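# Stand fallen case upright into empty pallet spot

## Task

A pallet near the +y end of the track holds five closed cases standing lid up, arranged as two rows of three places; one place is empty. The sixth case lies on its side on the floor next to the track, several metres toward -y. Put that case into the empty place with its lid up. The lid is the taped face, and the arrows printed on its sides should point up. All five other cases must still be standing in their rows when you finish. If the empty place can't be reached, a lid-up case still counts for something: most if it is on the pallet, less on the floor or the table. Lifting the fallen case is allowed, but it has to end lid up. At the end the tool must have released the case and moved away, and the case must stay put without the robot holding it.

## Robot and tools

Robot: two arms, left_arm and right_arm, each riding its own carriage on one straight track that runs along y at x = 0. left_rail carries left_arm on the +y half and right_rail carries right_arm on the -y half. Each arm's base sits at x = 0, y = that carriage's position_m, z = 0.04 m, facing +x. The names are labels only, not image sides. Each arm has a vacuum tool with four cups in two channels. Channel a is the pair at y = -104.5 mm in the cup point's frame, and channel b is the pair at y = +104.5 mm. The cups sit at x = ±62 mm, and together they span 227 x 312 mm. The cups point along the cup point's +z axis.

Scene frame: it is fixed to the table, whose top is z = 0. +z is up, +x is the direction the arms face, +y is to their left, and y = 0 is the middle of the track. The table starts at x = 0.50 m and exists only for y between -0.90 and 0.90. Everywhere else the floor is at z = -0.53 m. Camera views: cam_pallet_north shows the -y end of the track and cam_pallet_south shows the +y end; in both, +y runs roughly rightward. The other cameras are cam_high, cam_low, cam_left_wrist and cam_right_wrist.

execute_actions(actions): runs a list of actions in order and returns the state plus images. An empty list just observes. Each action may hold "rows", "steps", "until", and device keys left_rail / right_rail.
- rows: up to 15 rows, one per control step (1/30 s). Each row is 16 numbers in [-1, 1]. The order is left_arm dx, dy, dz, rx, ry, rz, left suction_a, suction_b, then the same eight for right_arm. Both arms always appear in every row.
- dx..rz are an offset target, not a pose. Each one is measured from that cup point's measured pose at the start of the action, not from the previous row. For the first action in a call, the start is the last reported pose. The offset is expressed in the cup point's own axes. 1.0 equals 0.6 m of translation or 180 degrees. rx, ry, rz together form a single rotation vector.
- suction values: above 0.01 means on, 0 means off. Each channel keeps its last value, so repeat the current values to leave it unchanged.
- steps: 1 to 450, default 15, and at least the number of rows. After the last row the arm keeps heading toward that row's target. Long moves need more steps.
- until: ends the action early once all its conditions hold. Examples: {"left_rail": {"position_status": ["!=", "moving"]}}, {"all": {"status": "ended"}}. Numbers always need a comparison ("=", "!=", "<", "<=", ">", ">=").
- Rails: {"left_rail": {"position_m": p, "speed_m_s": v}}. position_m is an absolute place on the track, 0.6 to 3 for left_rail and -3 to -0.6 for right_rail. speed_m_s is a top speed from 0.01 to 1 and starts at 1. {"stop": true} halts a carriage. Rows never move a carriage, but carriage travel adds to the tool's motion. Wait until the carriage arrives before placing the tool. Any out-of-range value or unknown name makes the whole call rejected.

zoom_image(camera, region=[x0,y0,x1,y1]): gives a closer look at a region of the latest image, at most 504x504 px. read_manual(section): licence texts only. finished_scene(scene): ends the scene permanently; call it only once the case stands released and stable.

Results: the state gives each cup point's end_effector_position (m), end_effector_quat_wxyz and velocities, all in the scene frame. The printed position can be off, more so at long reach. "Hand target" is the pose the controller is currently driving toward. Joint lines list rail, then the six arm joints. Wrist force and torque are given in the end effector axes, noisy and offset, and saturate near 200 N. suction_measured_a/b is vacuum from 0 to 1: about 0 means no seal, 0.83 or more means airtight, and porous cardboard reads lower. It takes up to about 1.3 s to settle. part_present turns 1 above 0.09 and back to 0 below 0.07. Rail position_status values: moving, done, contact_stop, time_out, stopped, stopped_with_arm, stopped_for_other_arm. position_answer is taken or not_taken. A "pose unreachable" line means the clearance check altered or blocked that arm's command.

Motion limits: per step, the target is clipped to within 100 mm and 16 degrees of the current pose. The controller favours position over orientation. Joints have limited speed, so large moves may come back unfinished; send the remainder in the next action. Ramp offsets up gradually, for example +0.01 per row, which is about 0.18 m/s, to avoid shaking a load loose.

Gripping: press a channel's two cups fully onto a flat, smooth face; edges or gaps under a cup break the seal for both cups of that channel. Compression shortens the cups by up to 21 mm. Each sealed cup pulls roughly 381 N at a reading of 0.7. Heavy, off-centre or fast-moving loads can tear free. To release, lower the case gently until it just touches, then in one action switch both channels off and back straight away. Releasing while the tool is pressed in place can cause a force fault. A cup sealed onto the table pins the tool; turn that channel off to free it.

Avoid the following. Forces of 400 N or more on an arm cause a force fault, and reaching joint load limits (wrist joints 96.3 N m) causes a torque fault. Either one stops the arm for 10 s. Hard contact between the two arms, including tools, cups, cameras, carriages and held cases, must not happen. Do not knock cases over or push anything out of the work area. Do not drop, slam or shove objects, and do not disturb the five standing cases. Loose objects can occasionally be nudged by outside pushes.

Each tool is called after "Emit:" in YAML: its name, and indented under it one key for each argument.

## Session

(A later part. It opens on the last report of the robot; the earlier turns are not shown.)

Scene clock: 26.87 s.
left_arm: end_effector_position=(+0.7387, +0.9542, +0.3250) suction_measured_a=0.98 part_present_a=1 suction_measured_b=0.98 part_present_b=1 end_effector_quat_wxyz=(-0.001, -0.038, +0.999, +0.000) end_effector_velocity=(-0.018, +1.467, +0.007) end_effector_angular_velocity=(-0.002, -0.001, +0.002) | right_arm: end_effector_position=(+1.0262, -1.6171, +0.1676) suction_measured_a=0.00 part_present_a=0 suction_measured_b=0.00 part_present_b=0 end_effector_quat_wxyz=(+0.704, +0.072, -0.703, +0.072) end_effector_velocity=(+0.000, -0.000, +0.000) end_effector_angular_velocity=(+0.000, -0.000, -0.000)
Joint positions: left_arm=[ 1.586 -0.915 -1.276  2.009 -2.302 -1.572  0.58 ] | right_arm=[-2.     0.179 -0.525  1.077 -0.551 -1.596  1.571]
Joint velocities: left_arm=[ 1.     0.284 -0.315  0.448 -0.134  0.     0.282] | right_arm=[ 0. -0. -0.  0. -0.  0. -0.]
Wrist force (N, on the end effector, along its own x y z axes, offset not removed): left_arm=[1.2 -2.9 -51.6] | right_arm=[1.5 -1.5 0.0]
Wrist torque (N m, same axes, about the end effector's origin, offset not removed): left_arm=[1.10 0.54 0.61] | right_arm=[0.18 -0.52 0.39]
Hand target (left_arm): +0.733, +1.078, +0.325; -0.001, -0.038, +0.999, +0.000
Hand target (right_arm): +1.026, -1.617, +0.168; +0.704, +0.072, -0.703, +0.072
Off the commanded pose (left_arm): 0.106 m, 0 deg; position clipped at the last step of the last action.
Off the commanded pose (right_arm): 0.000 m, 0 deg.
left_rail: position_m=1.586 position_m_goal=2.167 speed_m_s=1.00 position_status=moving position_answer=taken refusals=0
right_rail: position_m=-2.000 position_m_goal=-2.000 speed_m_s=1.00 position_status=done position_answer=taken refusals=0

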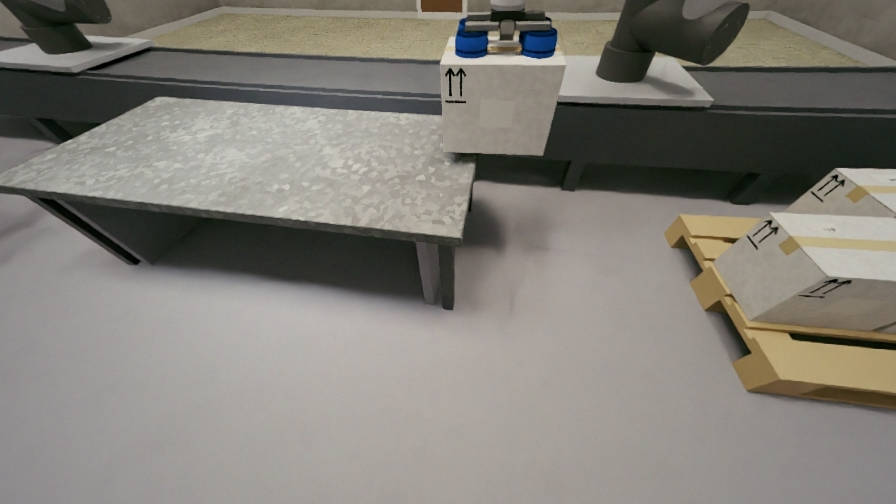

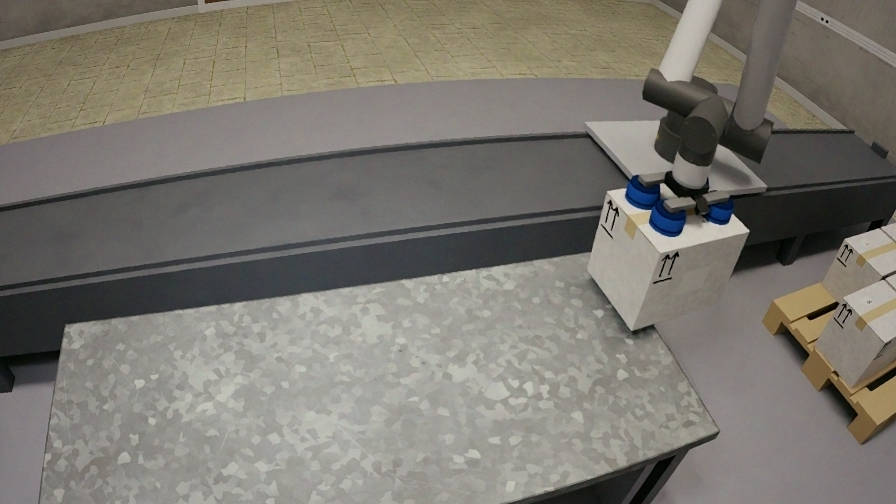

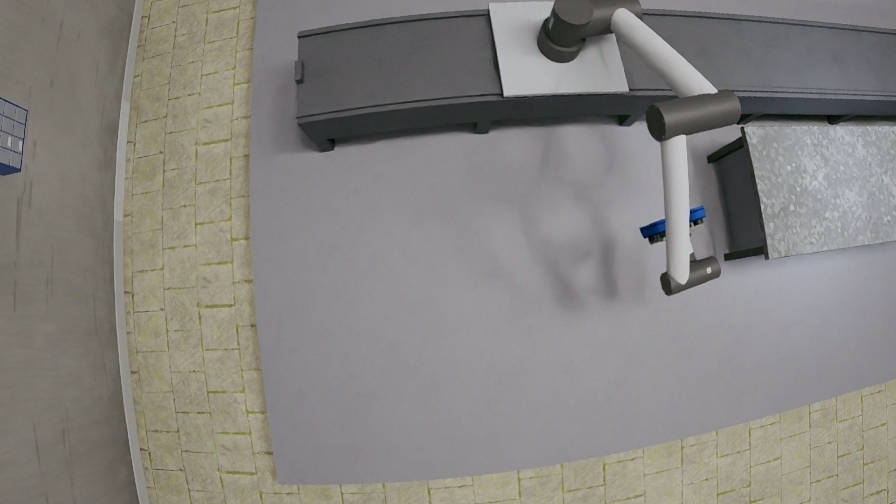

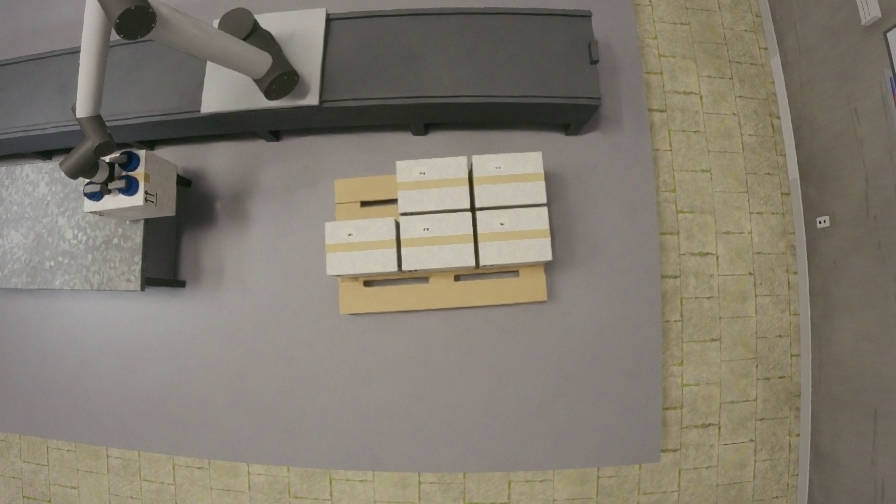

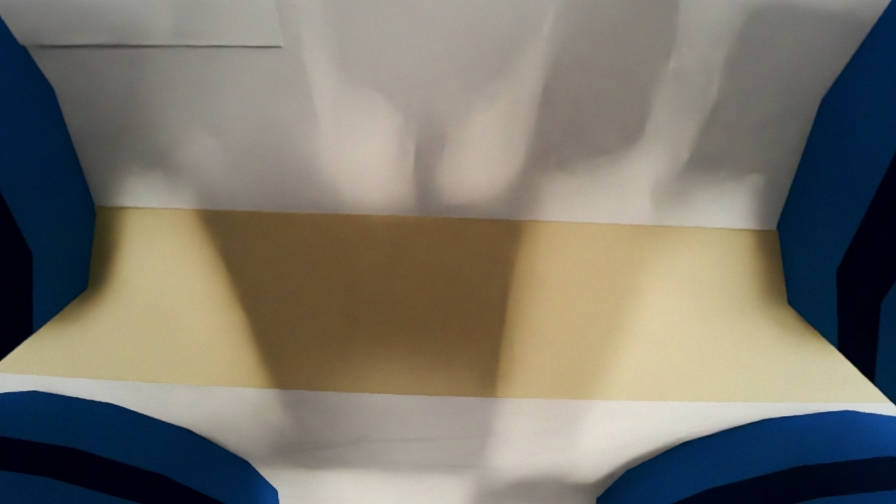

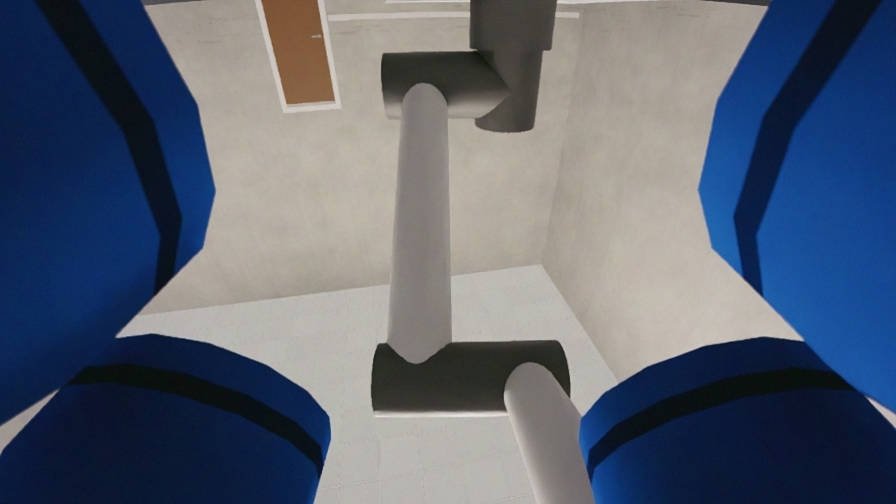

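Emit:
execute_actions:
  actions:
    - {"left_rail":{"position_m":2.45},"steps":1}

Scene clock: 27.20 s.
left_arm: end_effector_position=(+0.7339, +1.3587, +0.3256) suction_measured_a=0.98 part_present_a=1 suction_measured_b=0.98 part_present_b=1 end_effector_quat_wxyz=(-0.001, -0.038, +0.999, +0.000) end_effector_velocity=(-0.003, +1.077, +0.006) end_effector_angular_velocity=(-0.006, -0.003, -0.003) | right_arm: end_effector_position=(+1.0262, -1.6171, +0.1676) suction_measured_a=0.00 part_present_a=0 suction_measured_b=0.00 part_present_b=0 end_effector_quat_wxyz=(+0.704, +0.072, -0.703, +0.072) end_effector_velocity=(+0.000, -0.000, -0.000) end_effector_angular_velocity=(-0.000, +0.000, -0.000)
Joint positions: left_arm=[ 1.919 -0.871 -1.324  2.076 -2.322 -1.572  0.624] | right_arm=[-2.     0.179 -0.525  1.077 -0.551 -1.596  1.571]
Joint velocities: left_arm=[ 0.998  0.054 -0.056  0.069 -0.02  -0.001  0.057] | right_arm=[ 0. -0.  0. -0. -0.  0. -0.]
Wrist force (N, on the end effector, along its own x y z axes, offset not removed): left_arm=[1.4 -2.6 -50.6] | right_arm=[2.9 -2.2 1.7]
Wrist torque (N m, same axes, about the end effector's origin, offset not removed): left_arm=[0.72 0.54 0.58] | right_arm=[0.07 -0.83 0.40]
Hand target (left_arm): +0.733, +1.439, +0.330; -0.001, -0.037, +0.999, -0.001
Hand target (right_arm): +1.026, -1.617, +0.168; +0.704, +0.072, -0.703, +0.072
Off the commanded pose (left_arm): 0.035 m, 0 deg.
Off the commanded pose (right_arm): 0.000 m, 0 deg.
left_rail: position_m=1.919 position_m_goal=2.450 speed_m_s=1.00 position_status=moving position_answer=taken refusals=0
right_rail: position_m=-2.000 position_m_goal=-2.000 speed_m_s=1.00 position_status=done position_answer=taken refusals=0

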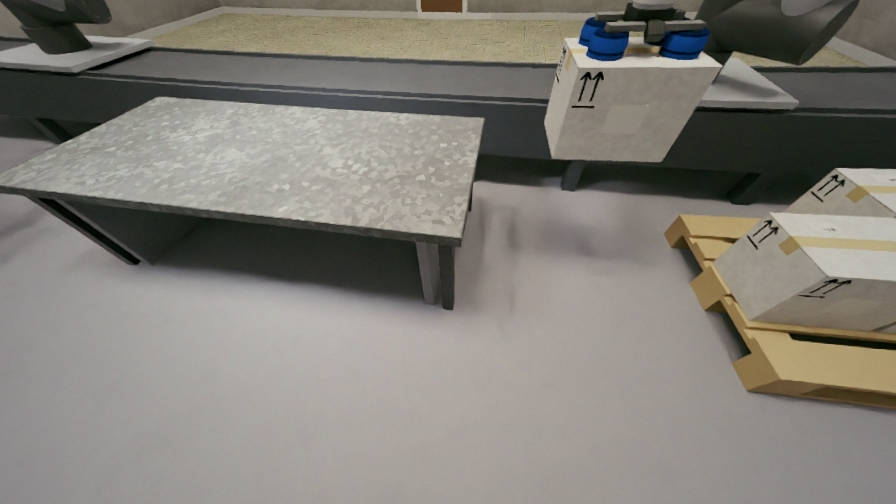

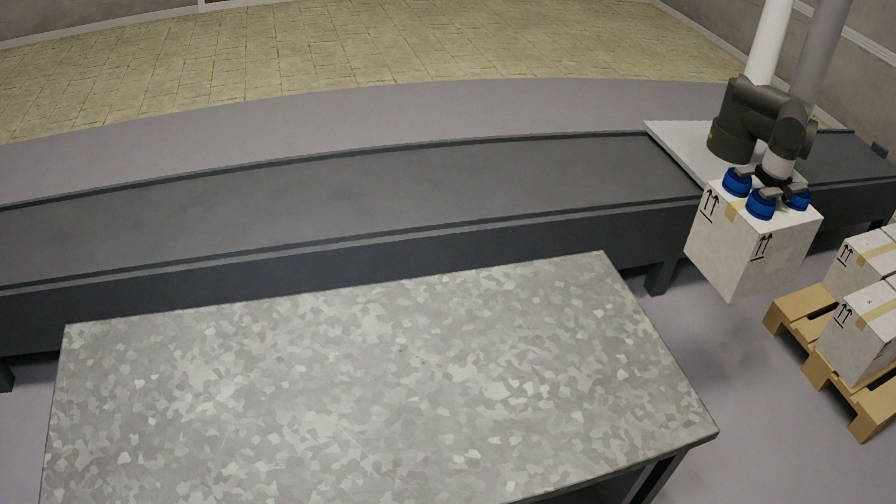

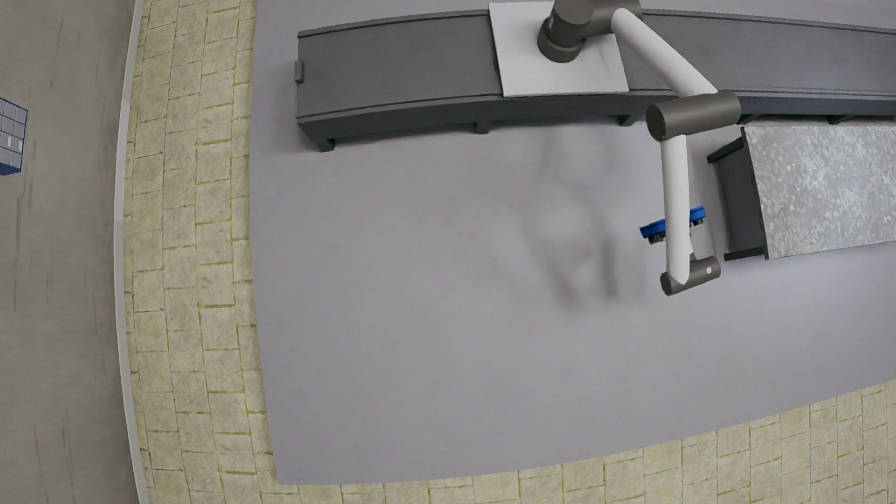

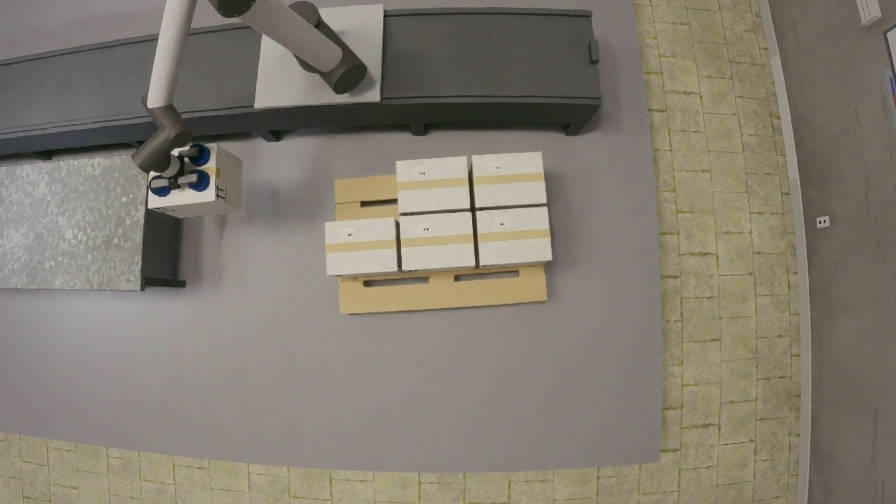

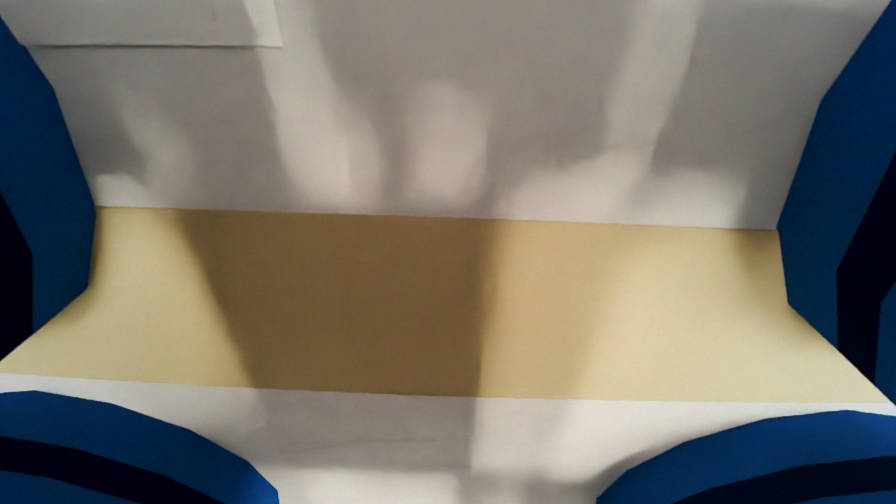

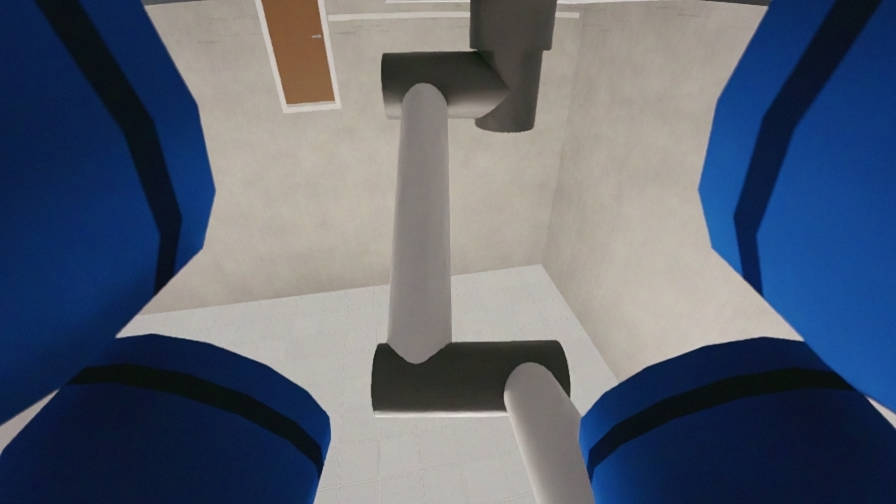

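Emit:
execute_actions:
  actions:
    - {"steps":1}
    - {"rows":[ [0,0.005,0.01,0,0,0,1,1,0,0,0,0,0,0,0,0], [-0.001,0.013,0.027,0,0,0,1,1,0,0,0,0,0,0,0,0], [-0.002,0.026,0.054,0,0,0,1,1,0,0,0,0,0,0,0,0], [-0.003,0.043,0.09,0,0,0,1,1,0,0,0,0,0,0,0,0], [-0.004,0.065,0.135,0,0,0,1,1,0,0,0,0,0,0,0,0], [-0.005,0.087,0.18,0,0,0,1,1,0,0,0,0,0,0,0,0], [-0.02,0.334,0.69,0,0,0,1,1,0,0,0,0,0,0,0,0]],"steps":36}

Scene clock: 28.83 s.
left_arm: end_effector_position=(+0.7265, +2.1192, -0.0716) suction_measured_a=0.98 part_present_a=1 suction_measured_b=0.98 part_present_b=1 end_effector_quat_wxyz=(-0.003, -0.038, +0.999, +0.001) end_effector_velocity=(+0.025, +0.022, -0.098) end_effector_angular_velocity=(-0.028, -0.027, -0.004) | right_arm: end_effector_position=(+1.0262, -1.6171, +0.1676) suction_measured_a=0.00 part_present_a=0 suction_measured_b=0.00 part_present_b=0 end_effector_quat_wxyz=(+0.704, +0.072, -0.703, +0.072) end_effector_velocity=(+0.000, -0.000, +0.000) end_effector_angular_velocity=(+0.000, -0.000, -0.000)
Joint positions: left_arm=[ 2.45  -0.681 -0.884  2.361 -3.041 -1.572  0.814] | right_arm=[-2.     0.179 -0.525  1.077 -0.551 -1.596  1.571]
Joint velocities: left_arm=[ 0.     0.044  0.171 -0.018 -0.191 -0.005  0.047] | right_arm=[ 0. -0. -0.  0. -0.  0.  0.]
Wrist force (N, on the end effector, along its own x y z axes, offset not removed): left_arm=[0.8 0.2 -44.7] | right_arm=[4.4 -1.7 0.4]
Wrist torque (N m, same axes, about the end effector's origin, offset not removed): left_arm=[1.32 0.57 0.62] | right_arm=[0.07 -1.11 0.34]
Hand target (left_arm): +0.730, +2.122, -0.084; -0.001, -0.037, +0.999, -0.001
Hand target (right_arm): +1.026, -1.617, +0.168; +0.704, +0.072, -0.703, +0.072
Off the commanded pose (left_arm): 0.014 m, 0 deg.
Off the commanded pose (right_arm): 0.000 m, 0 deg.
left_rail: position_m=2.450 position_m_goal=2.450 speed_m_s=1.00 position_status=done position_answer=taken refusals=0
right_rail: position_m=-2.000 position_m_goal=-2.000 speed_m_s=1.00 position_status=done position_answer=taken refusals=0

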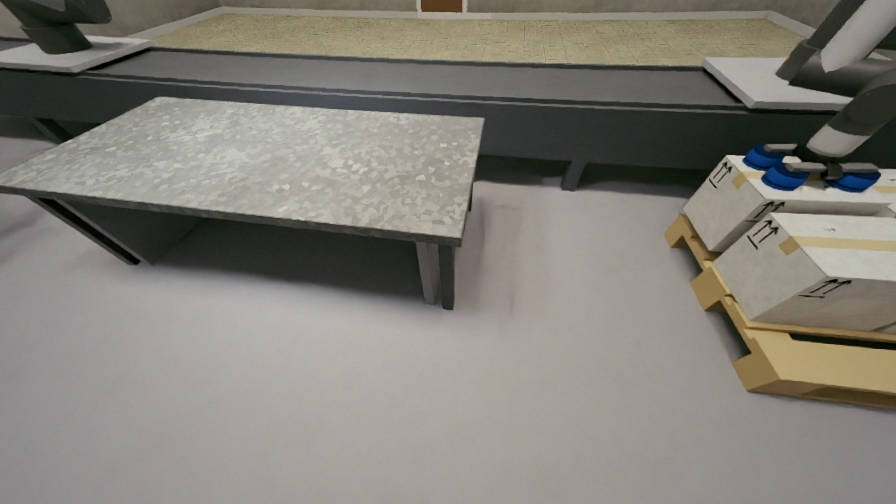

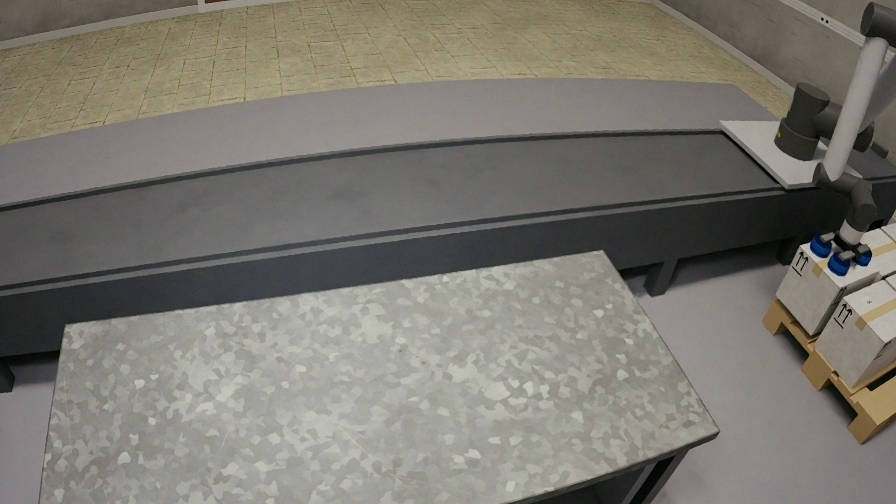

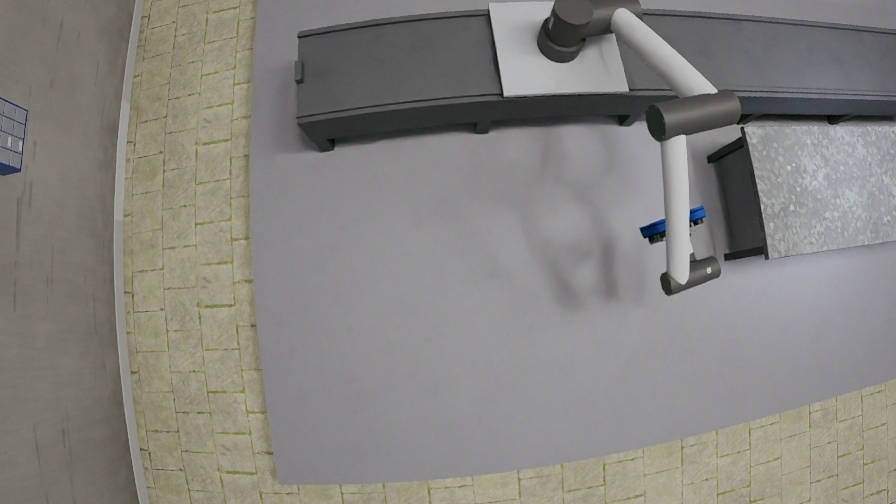

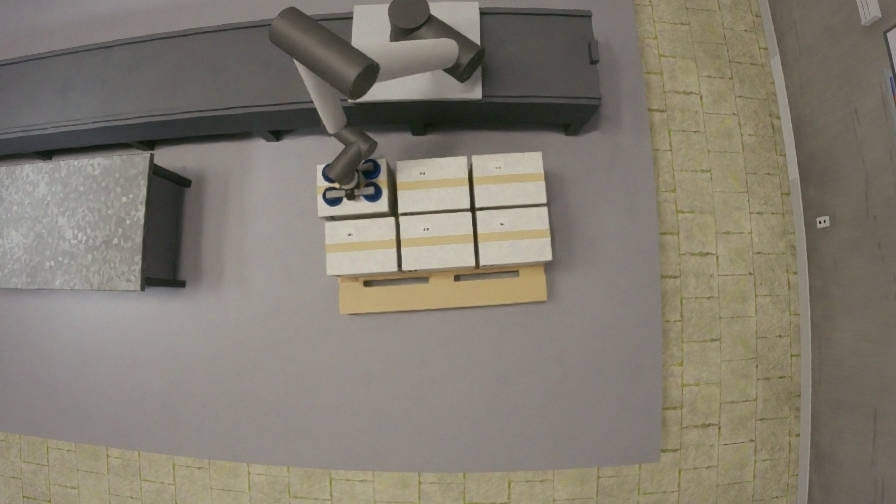

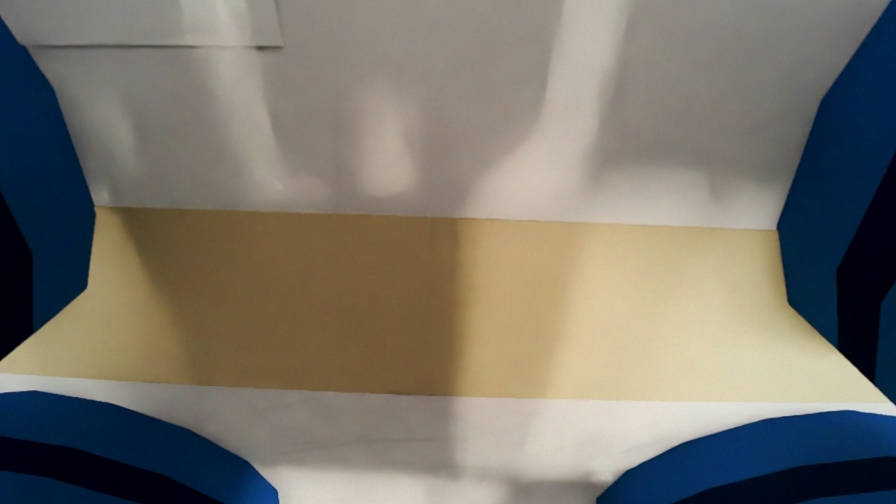

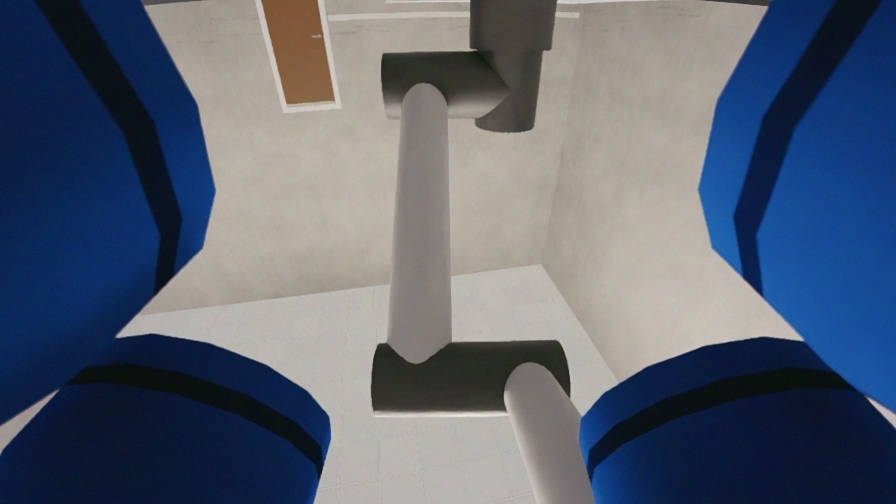

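Emit:
execute_actions:
  actions:
    - {"rows":[ [-0.01,0.012,0.026,0.0008,-0.0016,0,1,1,0,0,0,0,0,0,0,0], [-0.015,0.02,0.034,0.0008,-0.0016,0,1,1,0,0,0,0,0,0,0,0], [-0.019,0.027,0.044,0.0008,-0.0016,0,1,1,0,0,0,0,0,0,0,0], [-0.0216,0.0315,0.054,0.0008,-0.0016,0,1,1,0,0,0,0,0,0,0,0]],"steps":12}

Emit:
zoom_image:
  camera: "cam_pallet_south"
  region: [310, 145, 490, 285]

Scene clock: 29.67 s.
left_arm: end_effector_position=(+0.7369, +2.1375, -0.1017) suction_measured_a=0.98 part_present_a=1 suction_measured_b=0.98 part_present_b=1 end_effector_quat_wxyz=(-0.000, -0.038, +0.999, +0.000) end_effector_velocity=(+0.007, +0.013, -0.018) end_effector_angular_velocity=(+0.000, -0.001, -0.000) | right_arm: end_effector_position=(+1.0262, -1.6171, +0.1676) suction_measured_a=0.00 part_present_a=0 suction_measured_b=0.00 part_present_b=0 end_effector_quat_wxyz=(+0.704, +0.072, -0.703, +0.072) end_effector_velocity=(+0.000, -0.000, +0.000) end_effector_angular_velocity=(+0.000, -0.000, -0.000)
Joint positions: left_arm=[ 2.45  -0.655 -0.834  2.355 -3.091 -1.571  0.84 ] | right_arm=[-2.     0.179 -0.525  1.077 -0.551 -1.596  1.571]
Joint velocities: left_arm=[ 0.     0.018  0.03  -0.005 -0.025  0.001  0.018] | right_arm=[ 0. -0. -0.  0. -0.  0. -0.]
Wrist force (N, on the end effector, along its own x y z axes, offset not removed): left_arm=[2.9 -0.4 -50.6] | right_arm=[-0.1 -0.8 -2.3]
Wrist torque (N m, same axes, about the end effector's origin, offset not removed): left_arm=[1.32 0.36 0.59] | right_arm=[0.29 -0.37 0.37]
Hand target (left_arm): +0.738, +2.139, -0.104; -0.000, -0.038, +0.999, +0.000
Hand target (right_arm): +1.026, -1.617, +0.168; +0.704, +0.072, -0.703, +0.072
Off the commanded pose (left_arm): 0.003 m, 0 deg.
Off the commanded pose (right_arm): 0.000 m, 0 deg.
left_rail: position_m=2.450 position_m_goal=2.450 speed_m_s=1.00 position_status=done position_answer=taken refusals=0
right_rail: position_m=-2.000 position_m_goal=-2.000 speed_m_s=1.00 position_status=done position_answer=taken refusals=0

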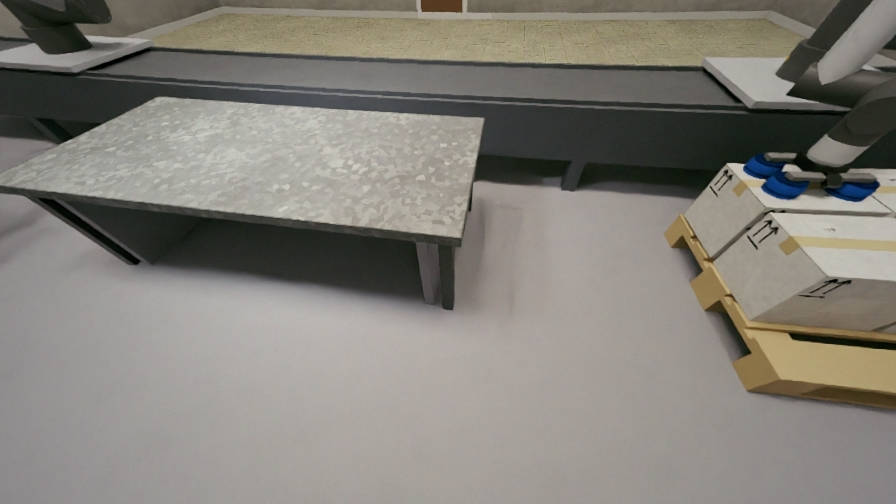

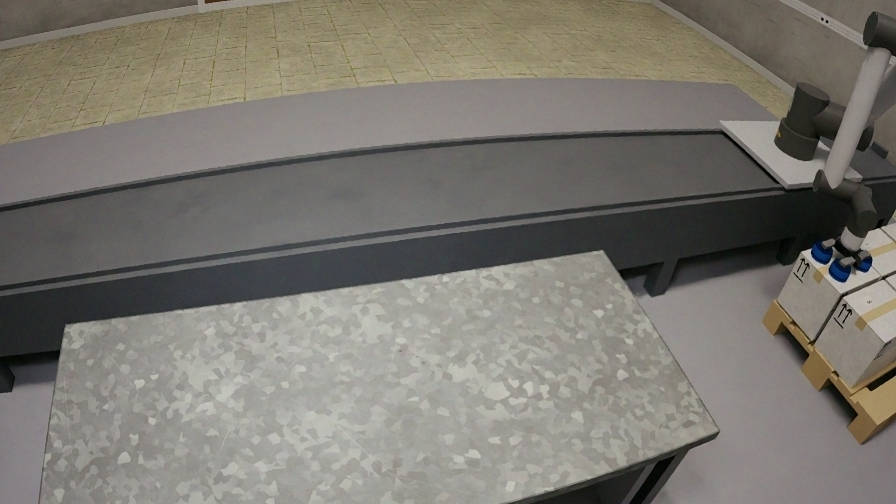

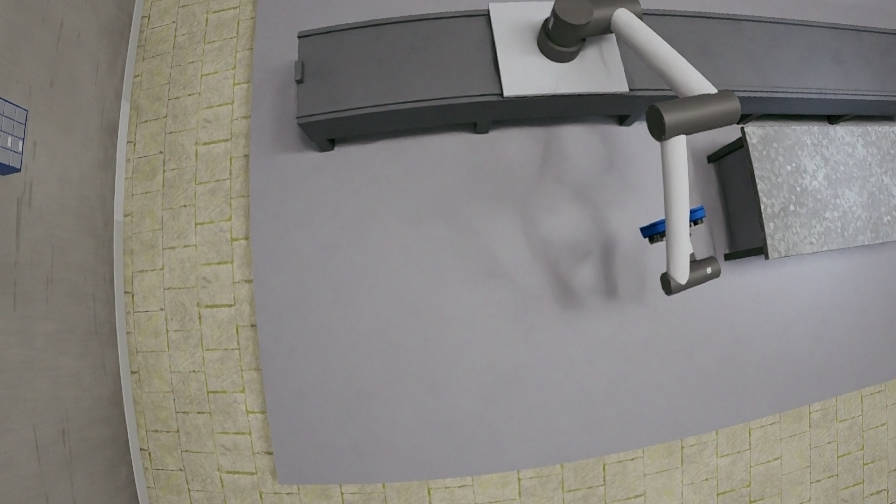

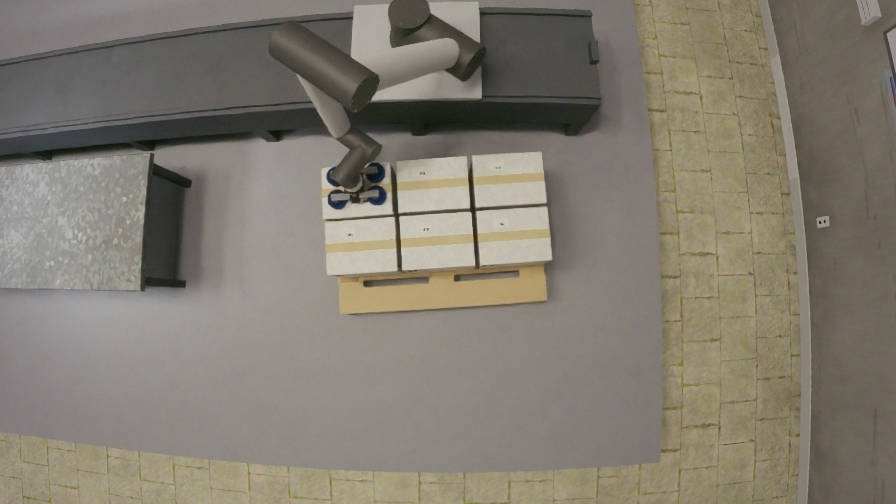

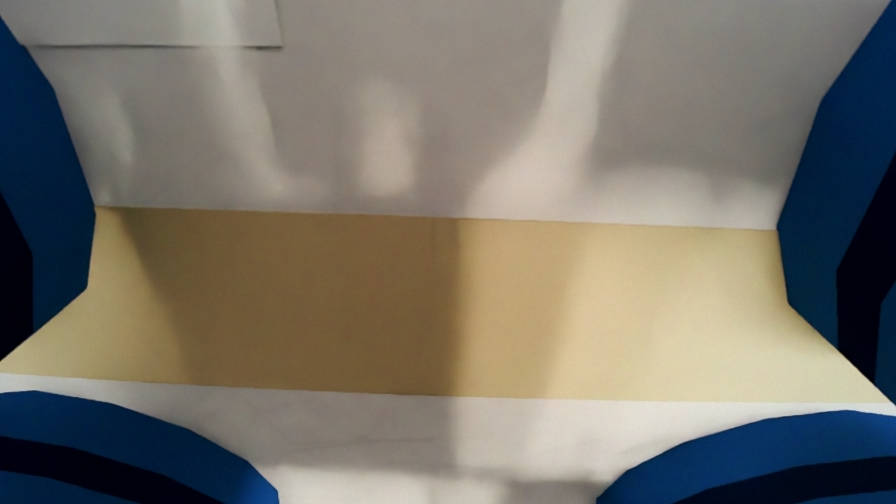

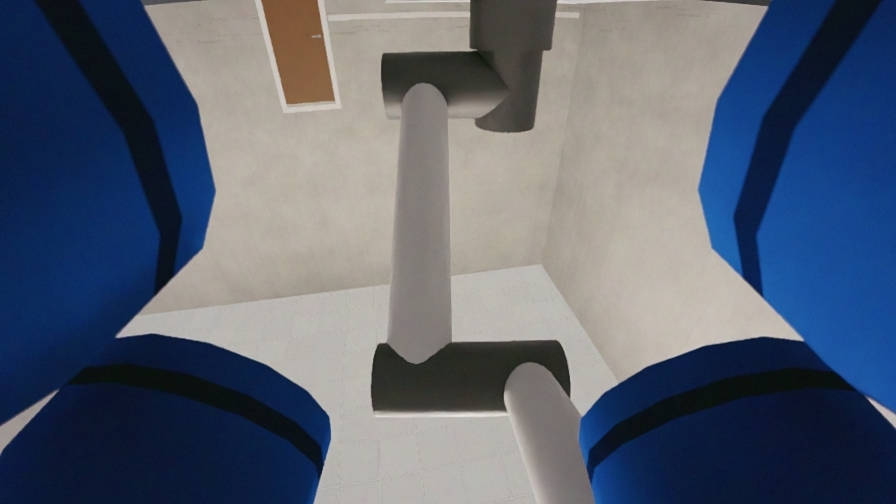

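Region (310, 145, 490, 285) of cam_pallet_south's 896x504 image, scaled by 2.800, with more detail than that image has.

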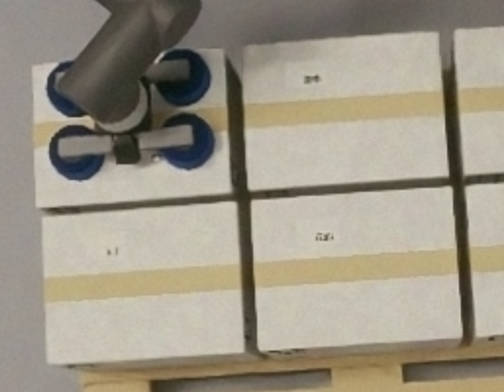

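Emit:
execute_actions:
  actions:
    - {"rows":[ [0.006,0.002,0.008,0,0,0,1,1,0,0,0,0,0,0,0,0], [0.006,0.002,0.012,0,0,0,1,1,0,0,0,0,0,0,0,0]],"steps":8}

Scene clock: 30.27 s.
left_arm: end_effector_position=(+0.7342, +2.1386, -0.1078) suction_measured_a=0.98 part_present_a=1 suction_measured_b=0.98 part_present_b=1 end_effector_quat_wxyz=(-0.000, -0.038, +0.999, +0.000) end_effector_velocity=(-0.007, -0.001, -0.009) end_effector_angular_velocity=(-0.000, +0.001, +0.000) | right_arm: end_effector_position=(+1.0262, -1.6171, +0.1676) suction_measured_a=0.00 part_present_a=0 suction_measured_b=0.00 part_present_b=0 end_effector_quat_wxyz=(+0.704, +0.072, -0.703, +0.072) end_effector_velocity=(-0.000, +0.000, -0.000) end_effector_angular_velocity=(-0.000, +0.000, +0.000)
Joint positions: left_arm=[ 2.45  -0.656 -0.824  2.358 -3.104 -1.571  0.839] | right_arm=[-2.     0.179 -0.525  1.077 -0.551 -1.596  1.571]
Joint velocities: left_arm=[ 0.    -0.007  0.014  0.007 -0.02  -0.001 -0.007] | right_arm=[ 0.  0.  0. -0.  0. -0.  0.]
Wrist force (N, on the end effector, along its own x y z axes, offset not removed): left_arm=[2.8 -1.5 -52.3] | right_arm=[7.3 -5.3 -1.0]
Wrist torque (N m, same axes, about the end effector's origin, offset not removed): left_arm=[1.41 0.46 0.67] | right_arm=[-0.38 -1.25 0.37]
Hand target (left_arm): +0.733, +2.138, -0.109; -0.000, -0.038, +0.999, +0.000
Hand target (right_arm): +1.026, -1.617, +0.168; +0.704, +0.072, -0.703, +0.072
Off the commanded pose (left_arm): 0.001 m, 0 deg.
Off the commanded pose (right_arm): 0.000 m, 0 deg.
left_rail: position_m=2.450 position_m_goal=2.450 speed_m_s=1.00 position_status=done position_answer=taken refusals=0
right_rail: position_m=-2.000 position_m_goal=-2.000 speed_m_s=1.00 position_status=done position_answer=taken refusals=0

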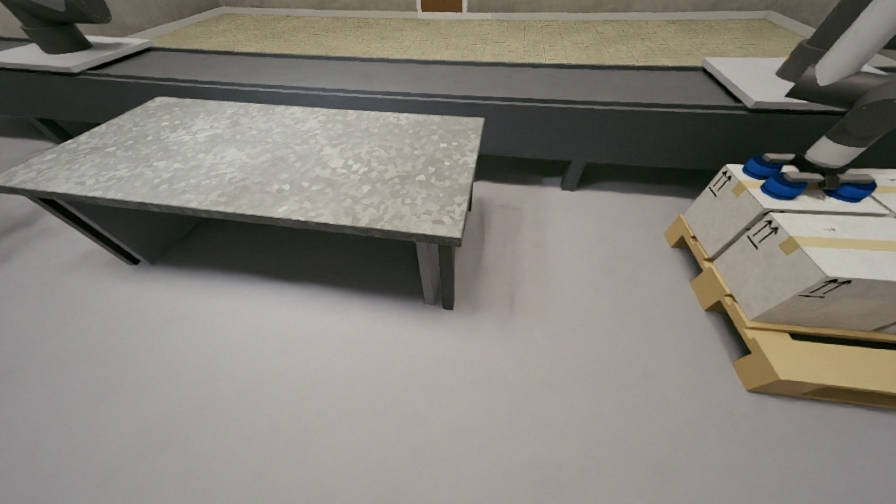

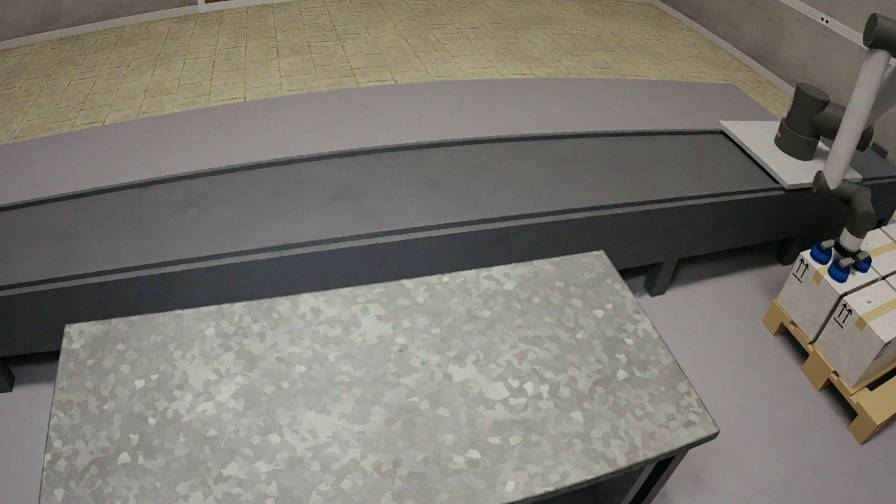

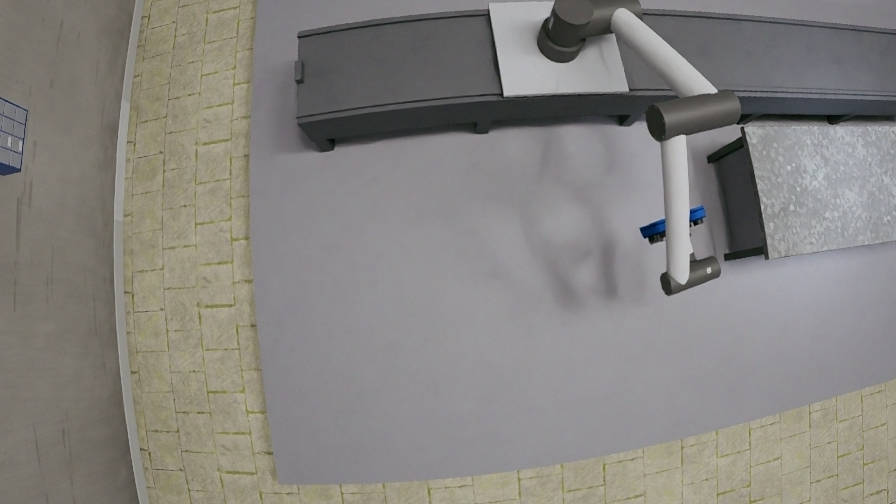

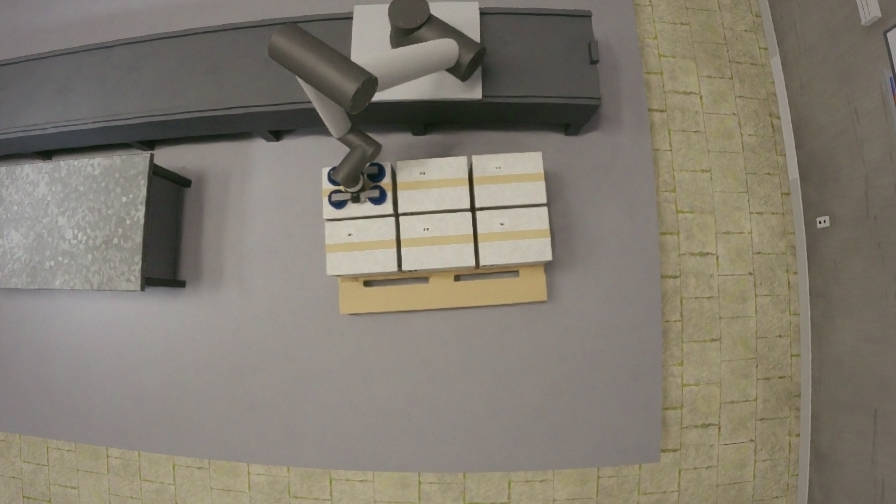

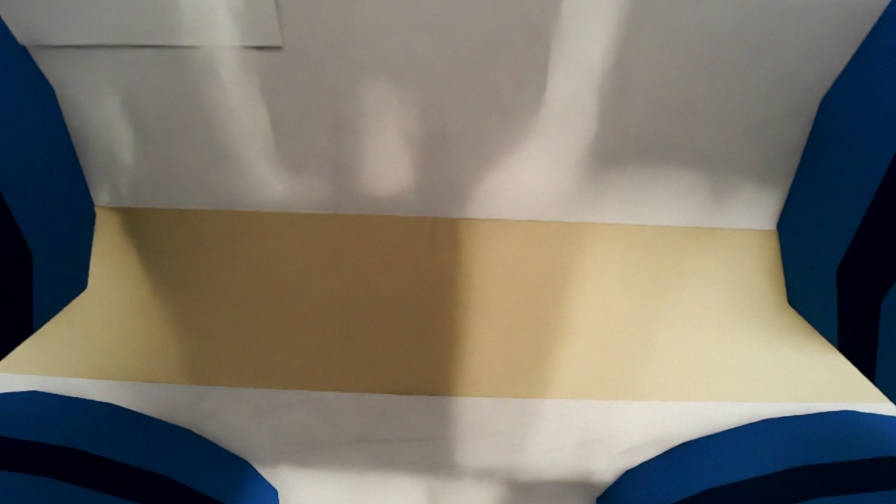

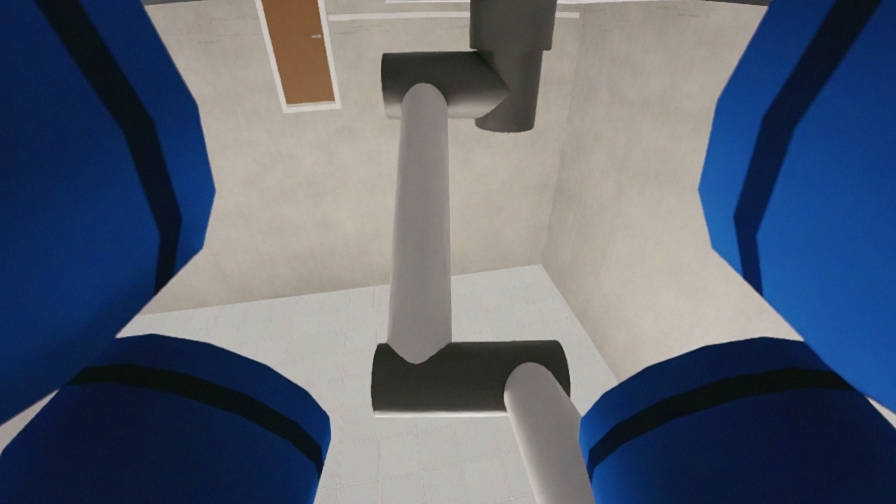

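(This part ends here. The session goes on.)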